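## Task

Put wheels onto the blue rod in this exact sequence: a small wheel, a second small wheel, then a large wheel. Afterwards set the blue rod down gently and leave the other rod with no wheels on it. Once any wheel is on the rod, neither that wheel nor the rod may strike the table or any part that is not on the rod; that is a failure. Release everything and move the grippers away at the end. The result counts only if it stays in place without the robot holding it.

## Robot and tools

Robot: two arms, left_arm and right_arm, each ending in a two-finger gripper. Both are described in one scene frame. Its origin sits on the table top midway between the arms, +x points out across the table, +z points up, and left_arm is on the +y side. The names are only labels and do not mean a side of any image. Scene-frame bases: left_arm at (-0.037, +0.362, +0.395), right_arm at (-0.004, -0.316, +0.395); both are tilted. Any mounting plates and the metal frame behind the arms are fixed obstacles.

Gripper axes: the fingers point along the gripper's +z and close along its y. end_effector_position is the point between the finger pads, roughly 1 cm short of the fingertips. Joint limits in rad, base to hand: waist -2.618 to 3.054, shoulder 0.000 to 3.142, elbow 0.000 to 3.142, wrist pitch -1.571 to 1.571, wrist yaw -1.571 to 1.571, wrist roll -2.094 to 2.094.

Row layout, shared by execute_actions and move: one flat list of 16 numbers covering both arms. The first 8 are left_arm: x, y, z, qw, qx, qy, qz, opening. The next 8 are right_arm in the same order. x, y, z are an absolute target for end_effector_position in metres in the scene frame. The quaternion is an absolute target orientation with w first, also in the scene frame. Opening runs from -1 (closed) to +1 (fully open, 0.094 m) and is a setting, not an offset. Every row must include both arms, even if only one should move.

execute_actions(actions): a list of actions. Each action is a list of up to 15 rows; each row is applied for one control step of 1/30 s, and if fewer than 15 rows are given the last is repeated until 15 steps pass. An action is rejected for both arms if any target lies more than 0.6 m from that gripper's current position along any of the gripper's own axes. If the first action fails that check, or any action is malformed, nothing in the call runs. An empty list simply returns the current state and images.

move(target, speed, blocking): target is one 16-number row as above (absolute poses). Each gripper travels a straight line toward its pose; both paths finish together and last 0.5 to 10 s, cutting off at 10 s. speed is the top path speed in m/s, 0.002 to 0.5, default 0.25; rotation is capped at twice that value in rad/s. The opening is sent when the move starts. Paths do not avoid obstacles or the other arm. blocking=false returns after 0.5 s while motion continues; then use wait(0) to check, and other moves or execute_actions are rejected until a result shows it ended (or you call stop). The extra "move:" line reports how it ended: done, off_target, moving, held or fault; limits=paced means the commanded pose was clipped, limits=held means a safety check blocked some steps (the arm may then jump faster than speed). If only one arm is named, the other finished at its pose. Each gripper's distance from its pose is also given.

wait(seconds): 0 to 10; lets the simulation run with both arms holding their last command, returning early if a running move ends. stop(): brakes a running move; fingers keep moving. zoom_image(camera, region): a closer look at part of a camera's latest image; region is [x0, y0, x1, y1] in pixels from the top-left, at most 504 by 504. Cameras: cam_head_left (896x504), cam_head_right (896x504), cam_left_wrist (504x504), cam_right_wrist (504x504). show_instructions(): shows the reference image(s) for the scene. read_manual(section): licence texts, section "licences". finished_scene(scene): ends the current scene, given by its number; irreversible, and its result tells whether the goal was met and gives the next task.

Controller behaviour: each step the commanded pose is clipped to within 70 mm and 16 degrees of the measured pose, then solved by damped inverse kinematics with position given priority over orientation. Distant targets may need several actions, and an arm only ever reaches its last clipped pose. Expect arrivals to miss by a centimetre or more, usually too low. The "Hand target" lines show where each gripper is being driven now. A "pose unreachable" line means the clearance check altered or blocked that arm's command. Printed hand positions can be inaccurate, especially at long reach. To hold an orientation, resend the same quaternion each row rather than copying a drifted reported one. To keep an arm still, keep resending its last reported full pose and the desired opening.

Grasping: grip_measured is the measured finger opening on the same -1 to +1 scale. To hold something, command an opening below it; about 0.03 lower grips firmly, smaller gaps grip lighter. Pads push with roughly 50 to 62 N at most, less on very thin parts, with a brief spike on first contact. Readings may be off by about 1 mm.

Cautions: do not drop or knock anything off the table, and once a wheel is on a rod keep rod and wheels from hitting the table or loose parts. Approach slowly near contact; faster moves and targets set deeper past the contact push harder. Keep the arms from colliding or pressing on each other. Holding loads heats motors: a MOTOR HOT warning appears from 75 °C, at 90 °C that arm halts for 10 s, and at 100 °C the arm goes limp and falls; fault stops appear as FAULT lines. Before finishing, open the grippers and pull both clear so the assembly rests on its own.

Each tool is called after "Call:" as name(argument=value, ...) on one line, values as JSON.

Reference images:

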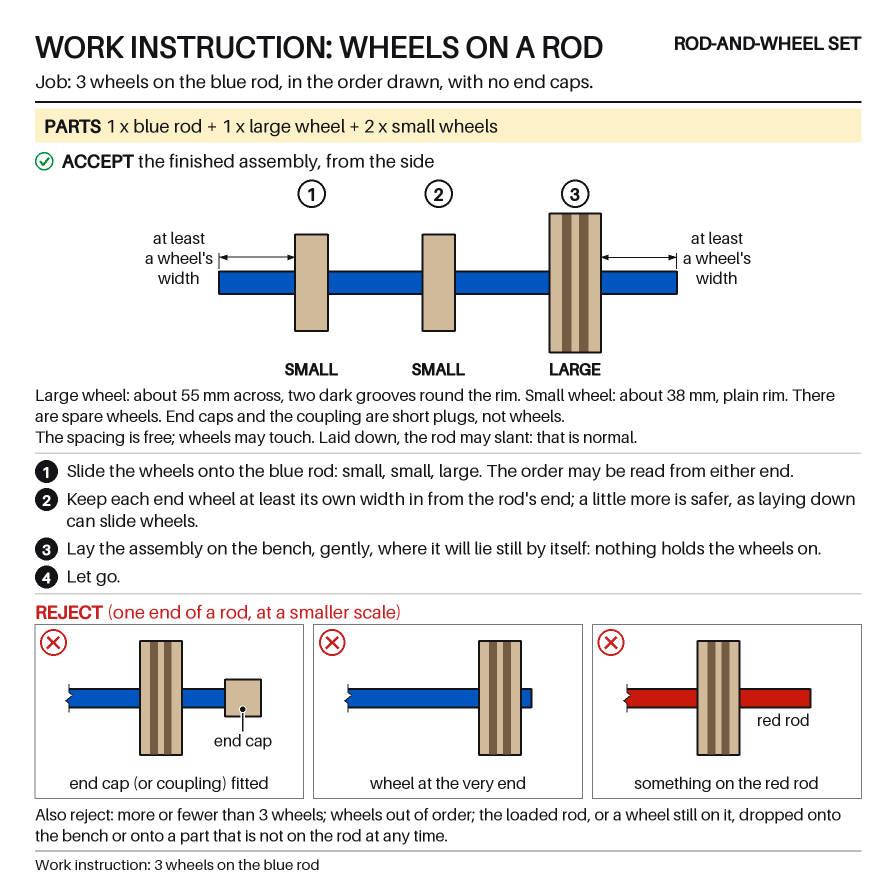

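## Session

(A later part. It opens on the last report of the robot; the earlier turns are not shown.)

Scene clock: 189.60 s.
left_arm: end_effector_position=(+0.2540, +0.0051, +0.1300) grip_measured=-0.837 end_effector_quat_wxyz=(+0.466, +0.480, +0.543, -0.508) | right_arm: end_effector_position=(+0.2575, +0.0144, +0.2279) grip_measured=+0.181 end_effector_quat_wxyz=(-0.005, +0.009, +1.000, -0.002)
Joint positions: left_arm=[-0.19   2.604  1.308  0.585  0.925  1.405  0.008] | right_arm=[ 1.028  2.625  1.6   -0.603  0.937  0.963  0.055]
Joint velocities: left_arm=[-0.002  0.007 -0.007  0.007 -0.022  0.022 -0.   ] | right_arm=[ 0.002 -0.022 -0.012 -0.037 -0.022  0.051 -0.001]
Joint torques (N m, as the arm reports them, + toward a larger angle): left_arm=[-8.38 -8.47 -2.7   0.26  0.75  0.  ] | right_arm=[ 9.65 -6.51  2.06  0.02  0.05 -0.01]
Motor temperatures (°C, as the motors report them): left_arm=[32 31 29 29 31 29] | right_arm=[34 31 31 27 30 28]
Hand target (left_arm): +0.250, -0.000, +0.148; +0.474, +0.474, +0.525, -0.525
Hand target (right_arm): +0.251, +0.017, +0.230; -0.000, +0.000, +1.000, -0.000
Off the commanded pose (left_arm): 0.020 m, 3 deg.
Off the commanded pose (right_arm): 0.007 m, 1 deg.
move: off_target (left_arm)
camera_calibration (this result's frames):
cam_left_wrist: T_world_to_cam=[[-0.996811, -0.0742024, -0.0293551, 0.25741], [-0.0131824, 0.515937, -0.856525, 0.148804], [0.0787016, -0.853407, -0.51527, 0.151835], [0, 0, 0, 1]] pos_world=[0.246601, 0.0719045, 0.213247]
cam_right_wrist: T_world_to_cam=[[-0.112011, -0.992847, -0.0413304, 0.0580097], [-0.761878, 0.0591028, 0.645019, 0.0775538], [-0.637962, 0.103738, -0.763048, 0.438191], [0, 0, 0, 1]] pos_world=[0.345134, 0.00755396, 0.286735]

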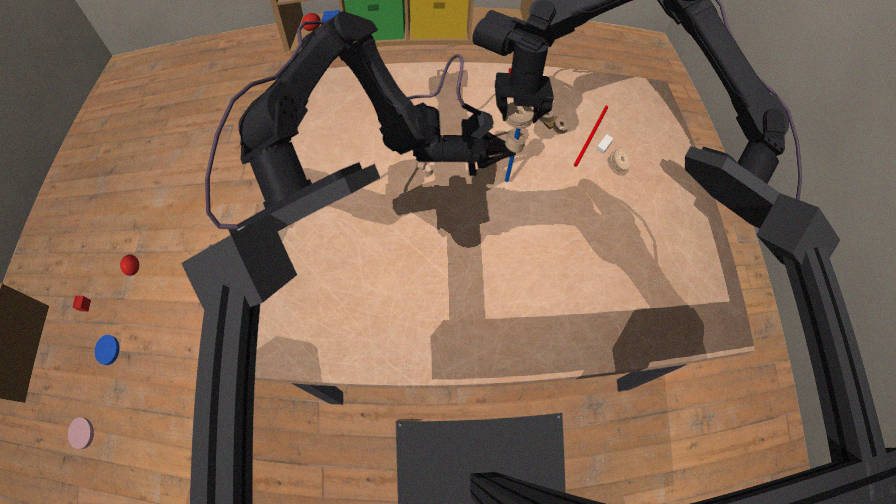

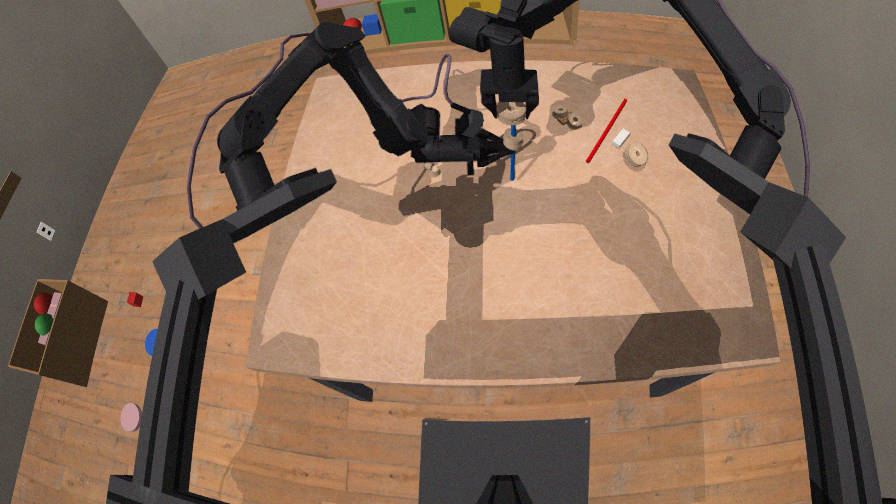

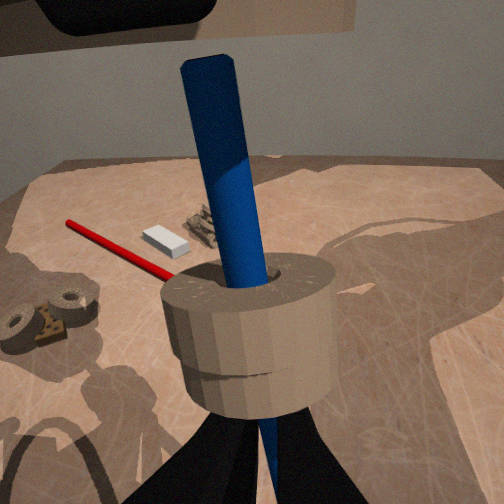

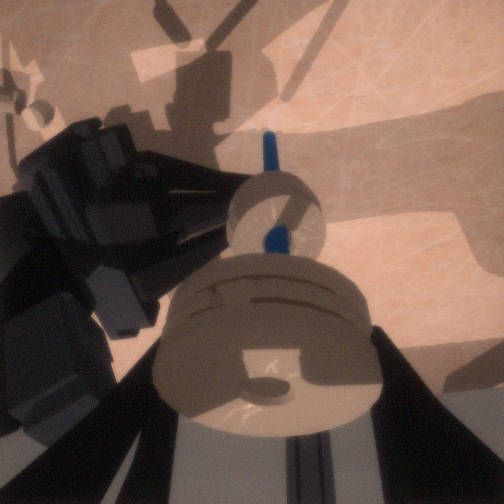

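Call:
move(target=[0.25,0,0.149,0.4745,0.4745,0.5255,-0.5255,-0.9, 0.246,0.016,0.231,0,0,1,0,0.1], speed=0.01)

Scene clock: 192.77 s.
left_arm: end_effector_position=(+0.2542, +0.0054, +0.1291) grip_measured=-0.837 end_effector_quat_wxyz=(+0.465, +0.481, +0.544, -0.506) | right_arm: end_effector_position=(+0.2528, +0.0085, +0.2213) grip_measured=+0.181 end_effector_quat_wxyz=(-0.010, +0.008, +1.000, -0.009)
Joint positions: left_arm=[-0.19   2.604  1.308  0.585  0.922  1.405  0.008] | right_arm=[ 1.016  2.625  1.578 -0.592  0.937  0.963  0.055]
Joint velocities: left_arm=[-0.002  0.012 -0.002  0.022  0.022 -0.037  0.   ] | right_arm=[-0.017 -0.002 -0.017 -0.081 -0.095 -0.022  0.001]
Joint torques (N m, as the arm reports them, + toward a larger angle): left_arm=[-8.51 -8.46 -2.63  0.24  0.77 -0.01] | right_arm=[10.73 -6.75  1.84 -0.04  0.05  0.09]
Motor temperatures (°C, as the motors report them): left_arm=[32 31 29 29 31 29] | right_arm=[35 31 31 27 30 28]
Hand target (left_arm): +0.250, +0.000, +0.148; +0.474, +0.474, +0.525, -0.525
Hand target (right_arm): +0.246, +0.015, +0.231; +0.000, +0.000, +1.000, -0.000
Off the commanded pose (left_arm): 0.021 m, 3 deg.
Off the commanded pose (right_arm): 0.014 m, 2 deg.
move: off_target (left_arm, right_arm)
camera_calibration (this result's frames):
cam_left_wrist: T_world_to_cam=[[-0.996772, -0.0747434, -0.0293087, 0.257514], [-0.0138176, 0.519327, -0.854464, 0.147762], [0.0790863, -0.851301, -0.518683, 0.151962], [0, 0, 0, 1]] pos_world=[0.246706, 0.0718759, 0.212625]
cam_right_wrist: T_world_to_cam=[[-0.110732, -0.993472, -0.0274211, 0.0479783], [-0.755312, 0.0661901, 0.652014, 0.0752952], [-0.645943, 0.0929101, -0.757711, 0.43169], [0, 0, 0, 1]] pos_world=[0.341031, 0.00257291, 0.279318]

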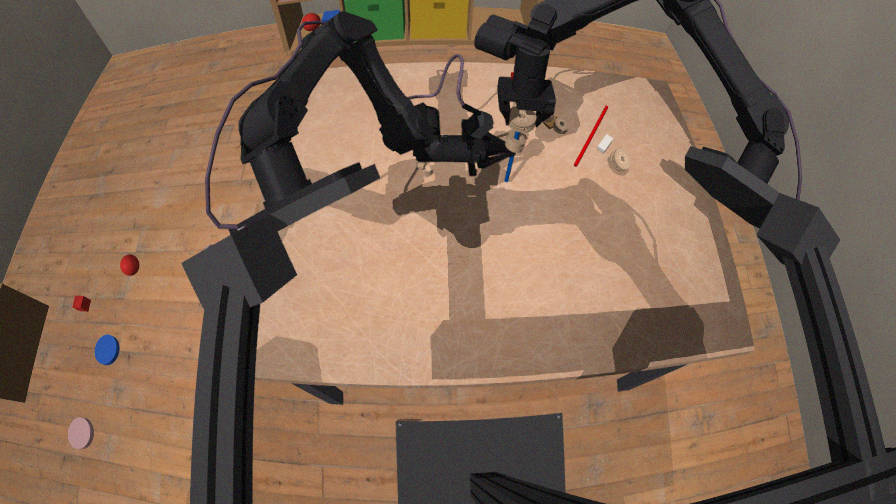

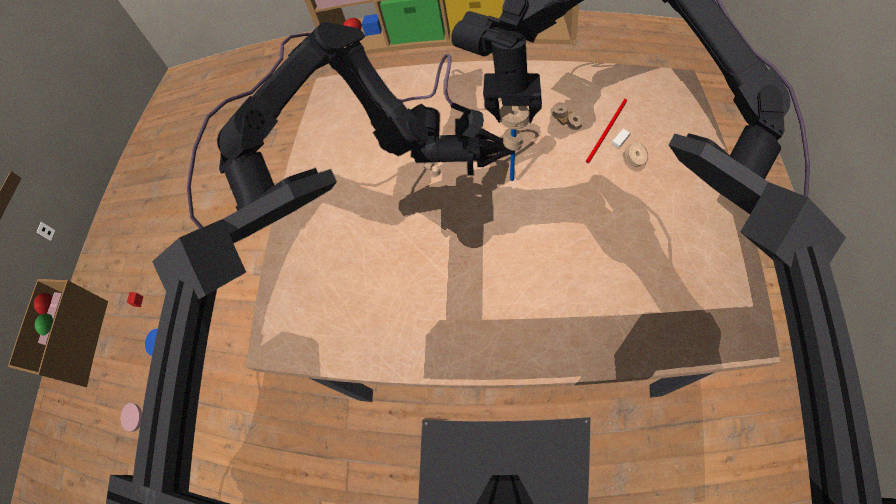

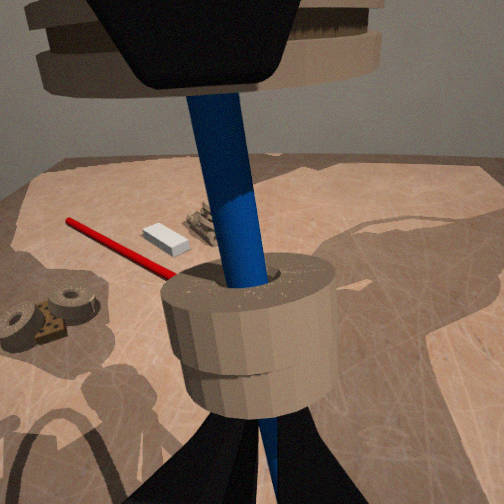

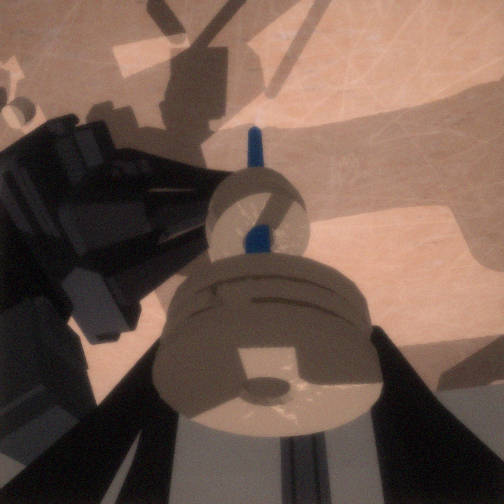

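x is aligned (208). Need about +2 mm in y.

Call:
move(target=[0.25,0,0.149,0.4745,0.4745,0.5255,-0.5255,-0.9, 0.246,0.020,0.233,0,0,1,0,0.1], speed=0.01)

Scene clock: 195.97 s.
left_arm: end_effector_position=(+0.2541, +0.0054, +0.1296) grip_measured=-0.837 end_effector_quat_wxyz=(+0.466, +0.480, +0.543, -0.507) | right_arm: end_effector_position=(+0.2518, +0.0108, +0.2244) grip_measured=+0.181 end_effector_quat_wxyz=(-0.008, +0.011, +1.000, -0.006)
Joint positions: left_arm=[-0.19   2.604  1.308  0.585  0.925  1.405  0.008] | right_arm=[ 1.025  2.625  1.578 -0.592  0.937  0.974  0.055]
Joint velocities: left_arm=[ 0.007  0.007  0.027  0.066  0.081  0.051 -0.001] | right_arm=[-0.002 -0.022  0.012 -0.095 -0.051  0.125 -0.001]
Joint torques (N m, as the arm reports them, + toward a larger angle): left_arm=[-8.5  -8.46 -2.73  0.26  0.71  0.01] | right_arm=[10.71 -5.79  4.06 -0.23  0.01  0.03]
Motor temperatures (°C, as the motors report them): left_arm=[32 31 29 29 31 29] | right_arm=[35 31 31 27 30 28]
Hand target (left_arm): +0.250, +0.000, +0.148; +0.474, +0.474, +0.525, -0.525
Hand target (right_arm): +0.246, +0.020, +0.233; +0.000, -0.000, +1.000, +0.000
Off the commanded pose (left_arm): 0.021 m, 3 deg.
Off the commanded pose (right_arm): 0.014 m, 2 deg.
move: off_target (left_arm, right_arm)
camera_calibration (this result's frames):
cam_left_wrist: T_world_to_cam=[[-0.996785, -0.0746449, -0.0291308, 0.257474], [-0.0136777, 0.516724, -0.856043, 0.148424], [0.0789518, -0.852892, -0.516084, 0.151927], [0, 0, 0, 1]] pos_world=[0.246682, 0.0721021, 0.212964]
cam_right_wrist: T_world_to_cam=[[-0.116611, -0.992614, -0.0334466, 0.0530972], [-0.758081, 0.0672006, 0.648689, 0.0738184], [-0.64165, 0.101, -0.760318, 0.432527], [0, 0, 0, 1]] pos_world=[0.339683, 0.00405937, 0.282749]

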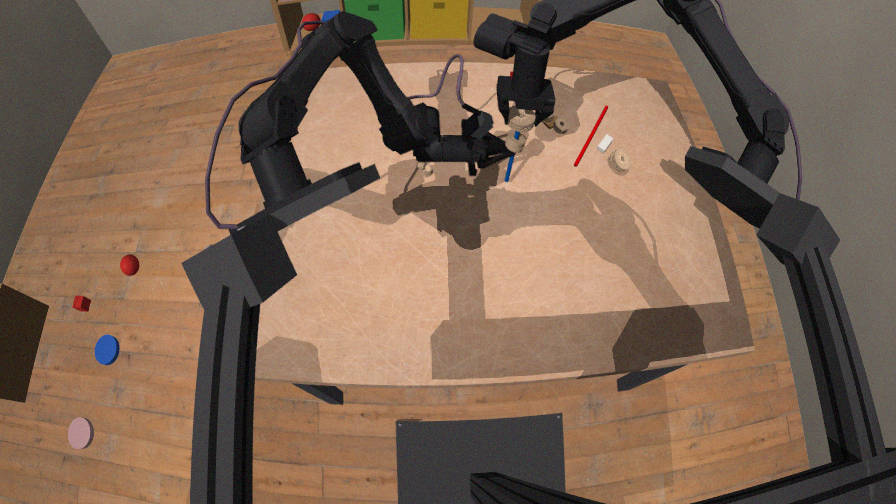

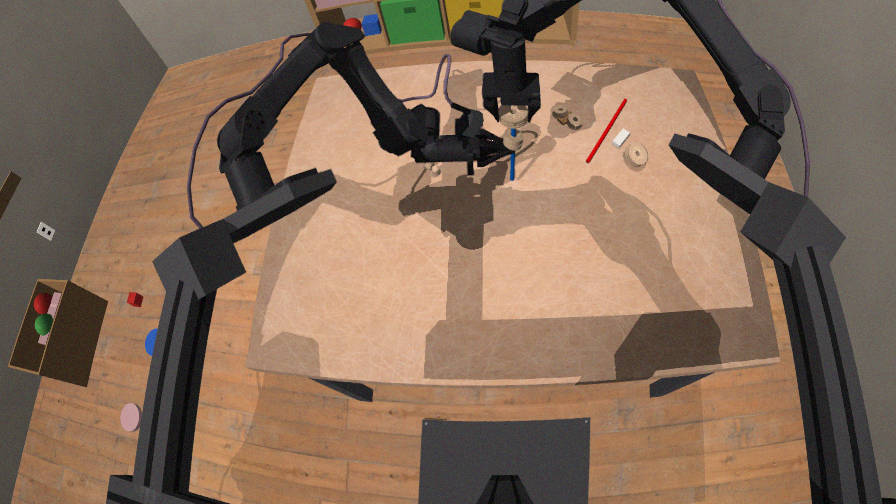

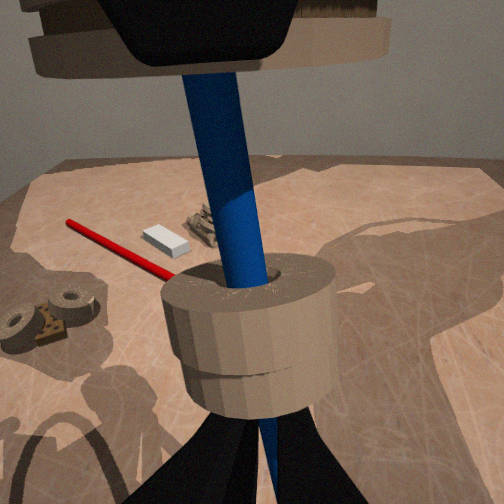

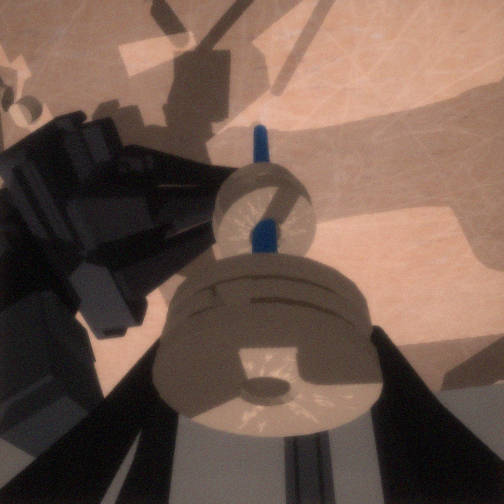

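Aligned now. Descend straight.

Call:
move(target=[0.25,0,0.149,0.4745,0.4745,0.5255,-0.5255,-0.9, 0.247,0.017,0.205,0,0,1,0,0.1], speed=0.01)

Scene clock: 199.07 s.
left_arm: end_effector_position=(+0.2544, +0.0064, +0.1282) grip_measured=-0.837 end_effector_quat_wxyz=(+0.465, +0.480, +0.545, -0.506) | right_arm: end_effector_position=(+0.2538, +0.0131, +0.2063) grip_measured=+0.181 end_effector_quat_wxyz=(-0.007, +0.006, +1.000, -0.001)
Joint positions: left_arm=[-0.187  2.604  1.308  0.585  0.922  1.405  0.008] | right_arm=[ 0.989  2.644  1.566 -0.497  0.935  0.892  0.055]
Joint velocities: left_arm=[-0.012 -0.002 -0.007 -0.022 -0.007 -0.007 -0.001] | right_arm=[ 0.002 -0.007 -0.002 -0.007 -0.022  0.081  0.   ]
Joint torques (N m, as the arm reports them, + toward a larger angle): left_arm=[-8.7  -8.44 -2.76  0.26  0.71  0.  ] | right_arm=[ 9.37 -5.71  2.02  0.12  0.01 -0.08]
Motor temperatures (°C, as the motors report them): left_arm=[32 31 29 29 31 29] | right_arm=[35 31 31 27 30 28]
Hand target (left_arm): +0.250, +0.000, +0.148; +0.474, +0.474, +0.525, -0.525
Hand target (right_arm): +0.247, +0.017, +0.205; -0.000, -0.000, +1.000, -0.001
Off the commanded pose (left_arm): 0.022 m, 3 deg.
Off the commanded pose (right_arm): 0.008 m, 1 deg.
move: off_target (left_arm)
camera_calibration (this result's frames):
cam_left_wrist: T_world_to_cam=[[-0.996684, -0.0762373, -0.0284258, 0.257718], [-0.0154757, 0.520613, -0.853653, 0.146802], [0.079879, -0.850382, -0.520066, 0.152257], [0, 0, 0, 1]] pos_world=[0.246973, 0.0726972, 0.211827]
cam_right_wrist: T_world_to_cam=[[-0.107134, -0.993313, -0.0430297, 0.0545748], [-0.760572, 0.0540042, 0.647003, 0.0880686], [-0.640353, 0.102043, -0.761272, 0.419741], [0, 0, 0, 1]] pos_world=[0.341612, 0.00662196, 0.264905]

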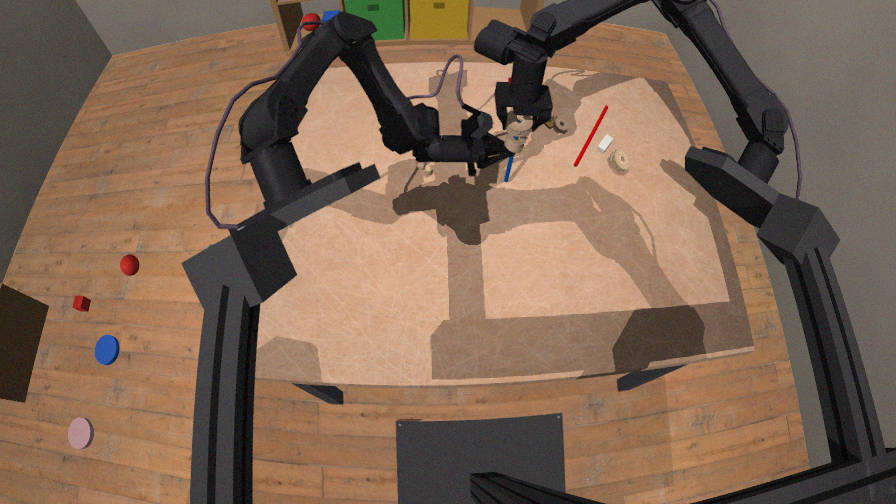

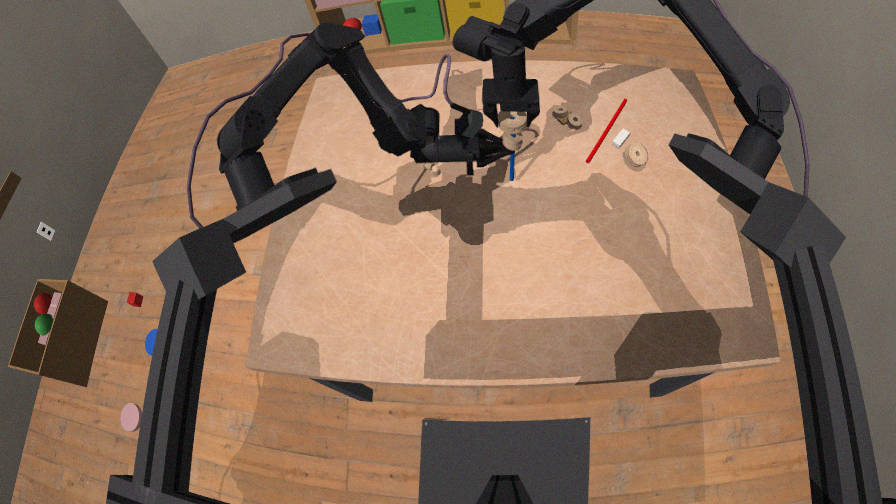

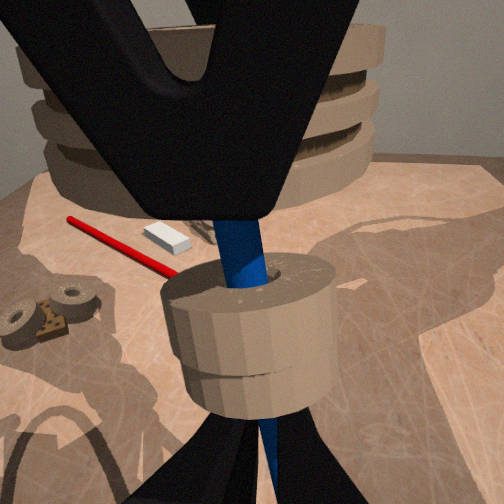

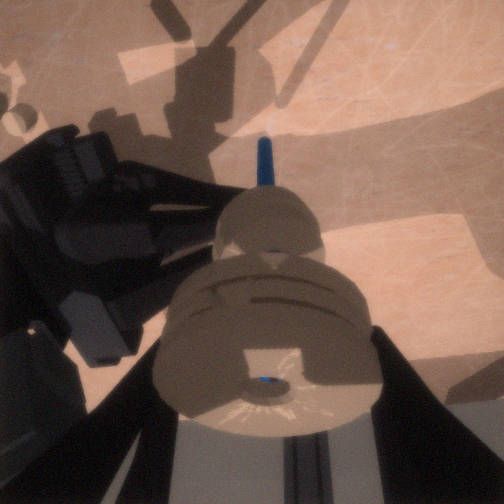

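Call:
move(target=[0.25,0,0.149,0.4745,0.4745,0.5255,-0.5255,-0.9, 0.247,0.017,0.205,0,0,1,0,0.4])

Call:
move(target=[0.25,0,0.149,0.4745,0.4745,0.5255,-0.5255,-0.9, 0.255,0.012,0.27,0,0,1,0,0.4], speed=0.15)

Call:
move(target=[0.25,0,0.149,0.4745,0.4745,0.5255,-0.5255,-0.9, 0.3,-0.25,0.22,0,0,1,0,0.4], speed=0.3)

Scene clock: 200.07 s.
left_arm: end_effector_position=(+0.2542, +0.0056, +0.1284) grip_measured=-0.837 end_effector_quat_wxyz=(+0.464, +0.481, +0.545, -0.506) | right_arm: end_effector_position=(+0.2562, +0.0127, +0.2033) grip_measured=+0.398 end_effector_quat_wxyz=(-0.006, +0.013, +1.000, -0.001)
Joint positions: left_arm=[-0.189  2.604  1.308  0.585  0.919  1.405  0.008] | right_arm=[ 0.98   2.644  1.566 -0.482  0.935  0.888  0.066]
Joint velocities: left_arm=[ 0.012 -0.002  0.002 -0.007  0.022 -0.007 -0.   ] | right_arm=[-0.002 -0.002 -0.007 -0.066  0.037  0.037  0.   ]
Joint torques (N m, as the arm reports them, + toward a larger angle): left_arm=[-8.5  -8.48 -2.72  0.25  0.79  0.  ] | right_arm=[ 9.68 -5.78  1.86  0.05  0.09 -0.02]
Motor temperatures (°C, as the motors report them): left_arm=[32 31 29 29 32 29] | right_arm=[35 31 31 27 30 28]
Hand target (left_arm): +0.250, +0.000, +0.148; +0.474, +0.474, +0.525, -0.525
Hand target (right_arm): +0.247, +0.017, +0.205; -0.000, +0.000, +1.000, -0.000
Off the commanded pose (left_arm): 0.022 m, 3 deg.
Off the commanded pose (right_arm): 0.010 m, 2 deg.
move: off_target (left_arm)
camera_calibration (this result's frames):
cam_left_wrist: T_world_to_cam=[[-0.996747, -0.0750563, -0.0293638, 0.257583], [-0.0141976, 0.522154, -0.852733, 0.146952], [0.0793354, -0.849542, -0.521521, 0.152038], [0, 0, 0, 1]] pos_world=[0.24677, 0.0717639, 0.212165]
cam_right_wrist: T_world_to_cam=[[-0.120158, -0.991772, -0.0441603, 0.0578217], [-0.76019, 0.063309, 0.646609, 0.0917128], [-0.638493, 0.111265, -0.761542, 0.418489], [0, 0, 0, 1]] pos_world=[0.343869, 0.00497646, 0.261948]

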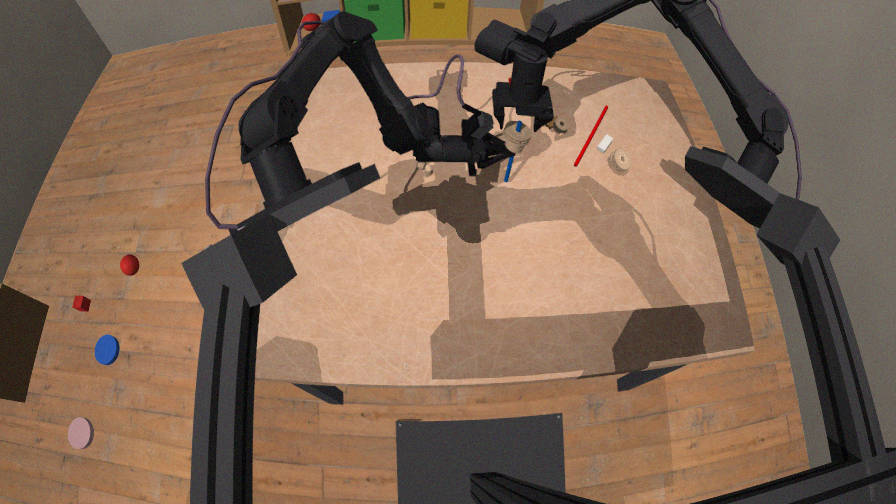

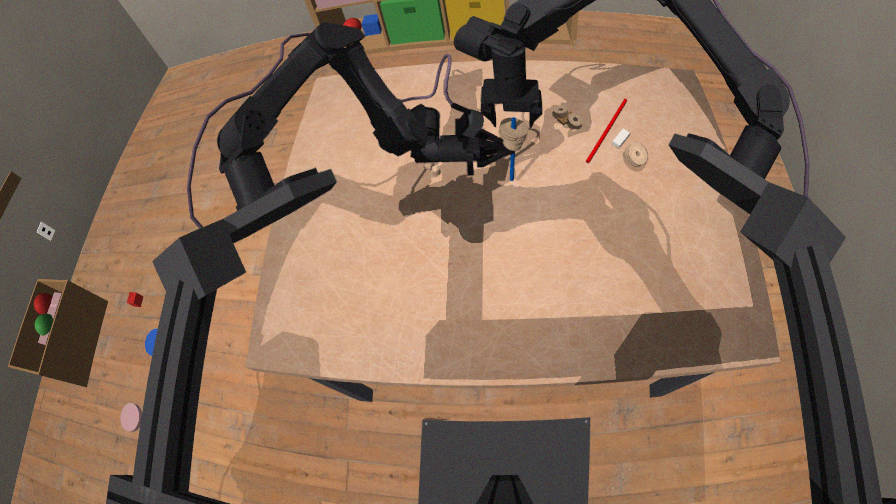

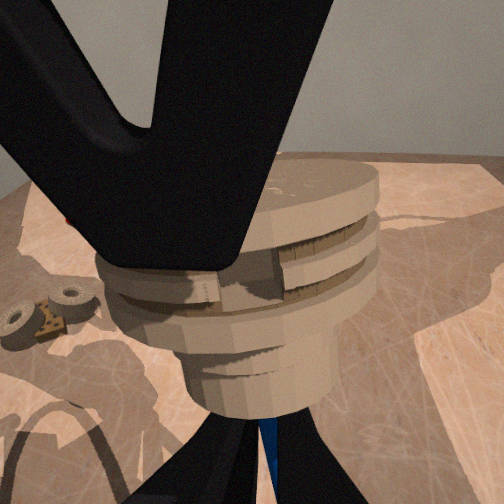

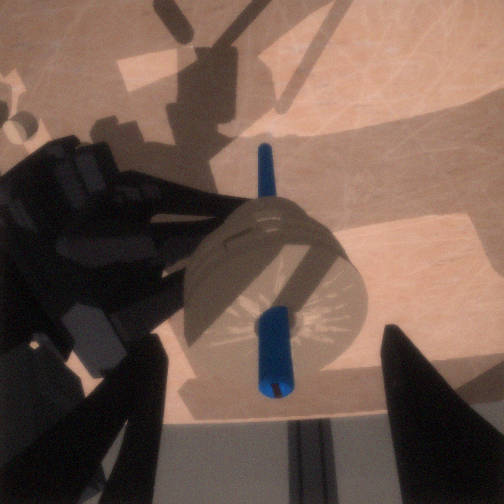

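Scene clock: 201.17 s.
left_arm: end_effector_position=(+0.2543, +0.0059, +0.1282) grip_measured=-0.837 end_effector_quat_wxyz=(+0.464, +0.481, +0.545, -0.505) | right_arm: end_effector_position=(+0.2474, +0.0070, +0.2579) grip_measured=+0.398 end_effector_quat_wxyz=(-0.007, -0.005, +1.000, -0.009)
Joint positions: left_arm=[-0.189  2.604  1.308  0.585  0.919  1.405  0.008] | right_arm=[ 1.093  2.587  1.588 -0.739  0.935  1.062  0.066]
Joint velocities: left_arm=[ 0.012 -0.002 -0.002 -0.007  0.022 -0.022 -0.   ] | right_arm=[ 0.002 -0.027 -0.007  0.022 -0.037 -0.037 -0.001]
Joint torques (N m, as the arm reports them, + toward a larger angle): left_arm=[-8.58 -8.5  -2.68  0.27  0.8  -0.01] | right_arm=[ 9.67 -7.38  5.4  -0.37  0.01  0.07]
Motor temperatures (°C, as the motors report them): left_arm=[32 31 29 29 32 29] | right_arm=[35 31 31 27 30 28]
Hand target (left_arm): +0.250, +0.000, +0.148; +0.474, +0.474, +0.525, -0.525
Hand target (right_arm): +0.255, +0.012, +0.269; +0.001, -0.000, +1.000, -0.000
Off the commanded pose (left_arm): 0.022 m, 4 deg.
Off the commanded pose (right_arm): 0.015 m, 1 deg.
move: off_target (left_arm, right_arm)
camera_calibration (this result's frames):
cam_left_wrist: T_world_to_cam=[[-0.996723, -0.0754742, -0.0290955, 0.257638], [-0.0146594, 0.522289, -0.852642, 0.146736], [0.0795488, -0.849422, -0.521684, 0.152118], [0, 0, 0, 1]] pos_world=[0.246844, 0.0720187, 0.211967]
cam_right_wrist: T_world_to_cam=[[-0.0847293, -0.996009, -0.0280645, 0.0406977], [-0.761516, 0.0465656, 0.646472, 0.050571], [-0.642585, 0.0761467, -0.762422, 0.456633], [0, 0, 0, 1]] pos_world=[0.335384, 0.00340929, 0.316596]

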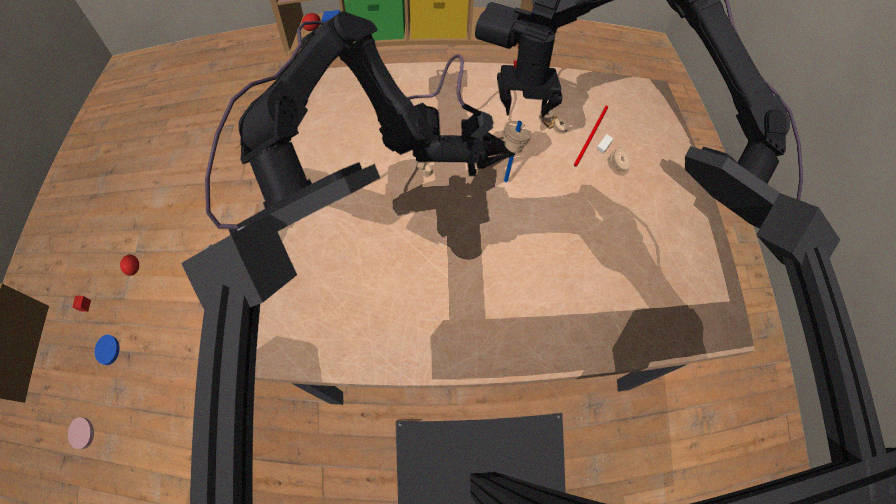

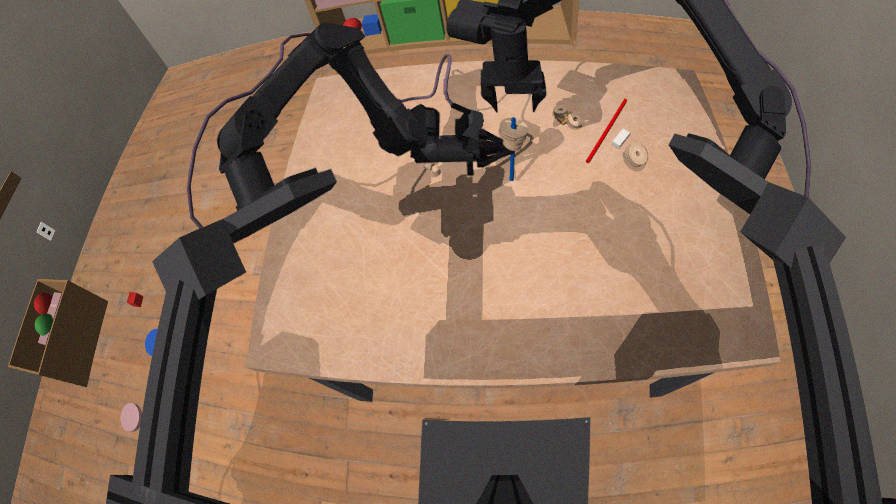

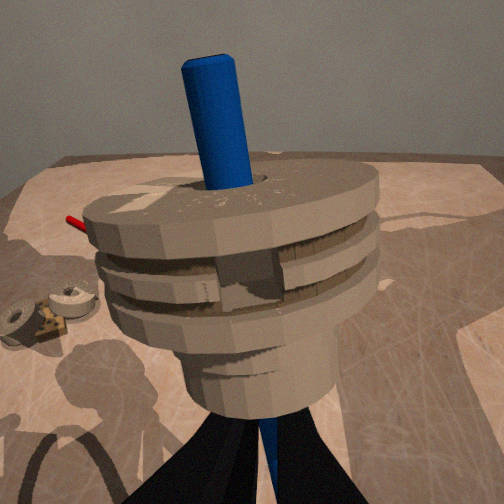

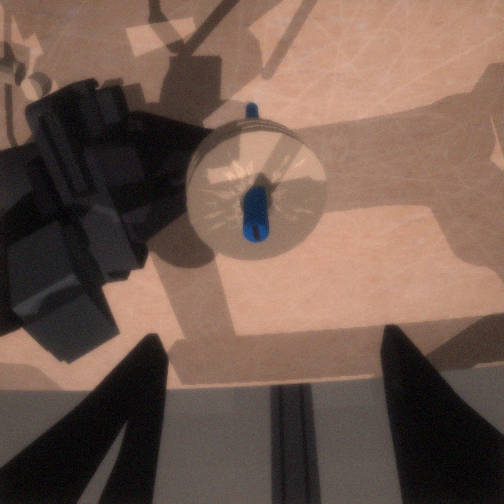

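Scene clock: 202.87 s.
left_arm: end_effector_position=(+0.2542, +0.0056, +0.1285) grip_measured=-0.837 end_effector_quat_wxyz=(+0.465, +0.481, +0.545, -0.506) | right_arm: end_effector_position=(+0.3005, -0.2488, +0.2170) grip_measured=+0.398 end_effector_quat_wxyz=(-0.010, -0.001, +1.000, -0.006)
Joint positions: left_arm=[-0.189  2.604  1.308  0.585  0.919  1.405  0.008] | right_arm=[ 0.57   1.677  0.74  -0.144  0.835  0.241  0.066]
Joint velocities: left_arm=[ 0.002  0.012 -0.012  0.037 -0.081  0.022  0.002] | right_arm=[-0.012  0.002 -0.012 -0.022 -0.037 -0.066  0.   ]
Joint torques (N m, as the arm reports them, + toward a larger angle): left_arm=[-8.5  -8.46 -2.66  0.26  0.8   0.  ] | right_arm=[ 4.6  -5.9   0.84  0.04 -0.09 -0.05]
Motor temperatures (°C, as the motors report them): left_arm=[32 31 29 29 32 29] | right_arm=[35 31 31 27 30 28]
Hand target (left_arm): +0.250, +0.000, +0.148; +0.474, +0.474, +0.525, -0.525
Hand target (right_arm): +0.301, -0.247, +0.220; -0.003, +0.001, +1.000, +0.001
Off the commanded pose (left_arm): 0.022 m, 3 deg.
Off the commanded pose (right_arm): 0.003 m, 1 deg.
move: off_target (left_arm)
camera_calibration (this result's frames):
cam_left_wrist: T_world_to_cam=[[-0.996748, -0.0750441, -0.0293415, 0.257578], [-0.01418, 0.521829, -0.852932, 0.147035], [0.0793188, -0.849743, -0.521197, 0.152034], [0, 0, 0, 1]] pos_world=[0.246766, 0.071792, 0.212208]
cam_right_wrist: T_world_to_cam=[[-0.0930519, -0.995108, -0.0331825, -0.206981], [-0.757244, 0.0490918, 0.651285, 0.127682], [-0.64647, 0.0857305, -0.758107, 0.481652], [0, 0, 0, 1]] pos_world=[0.3888, -0.253529, 0.275119]

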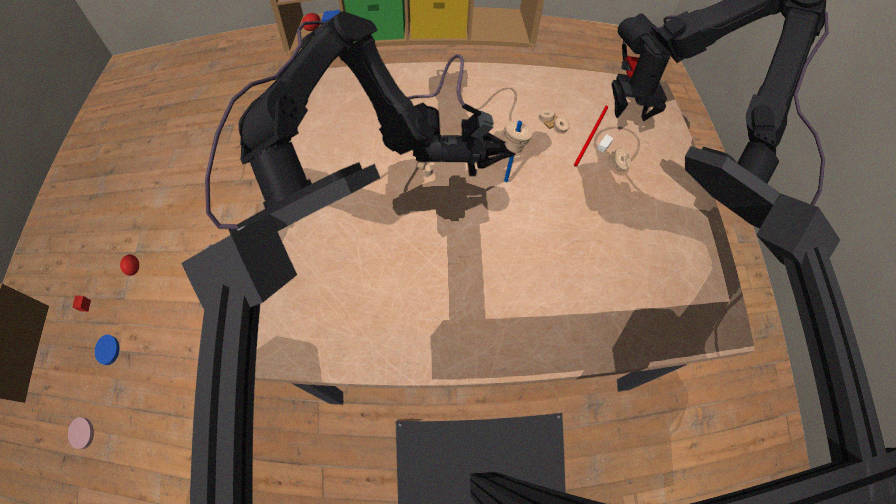

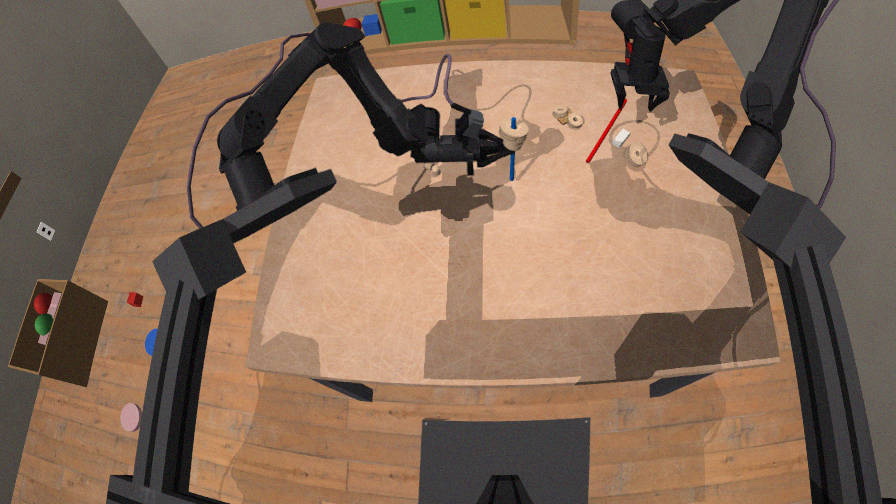

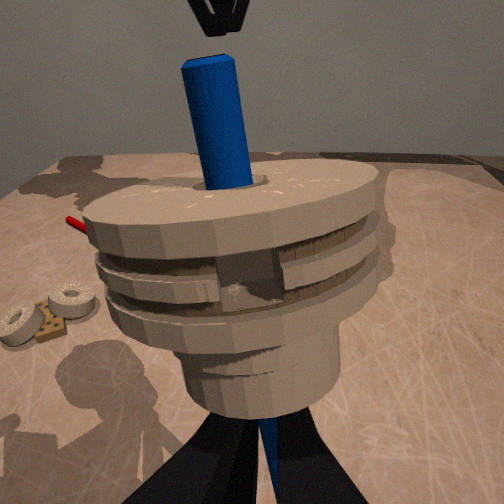

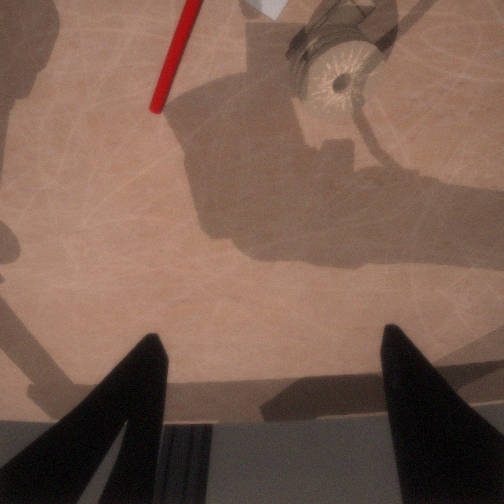

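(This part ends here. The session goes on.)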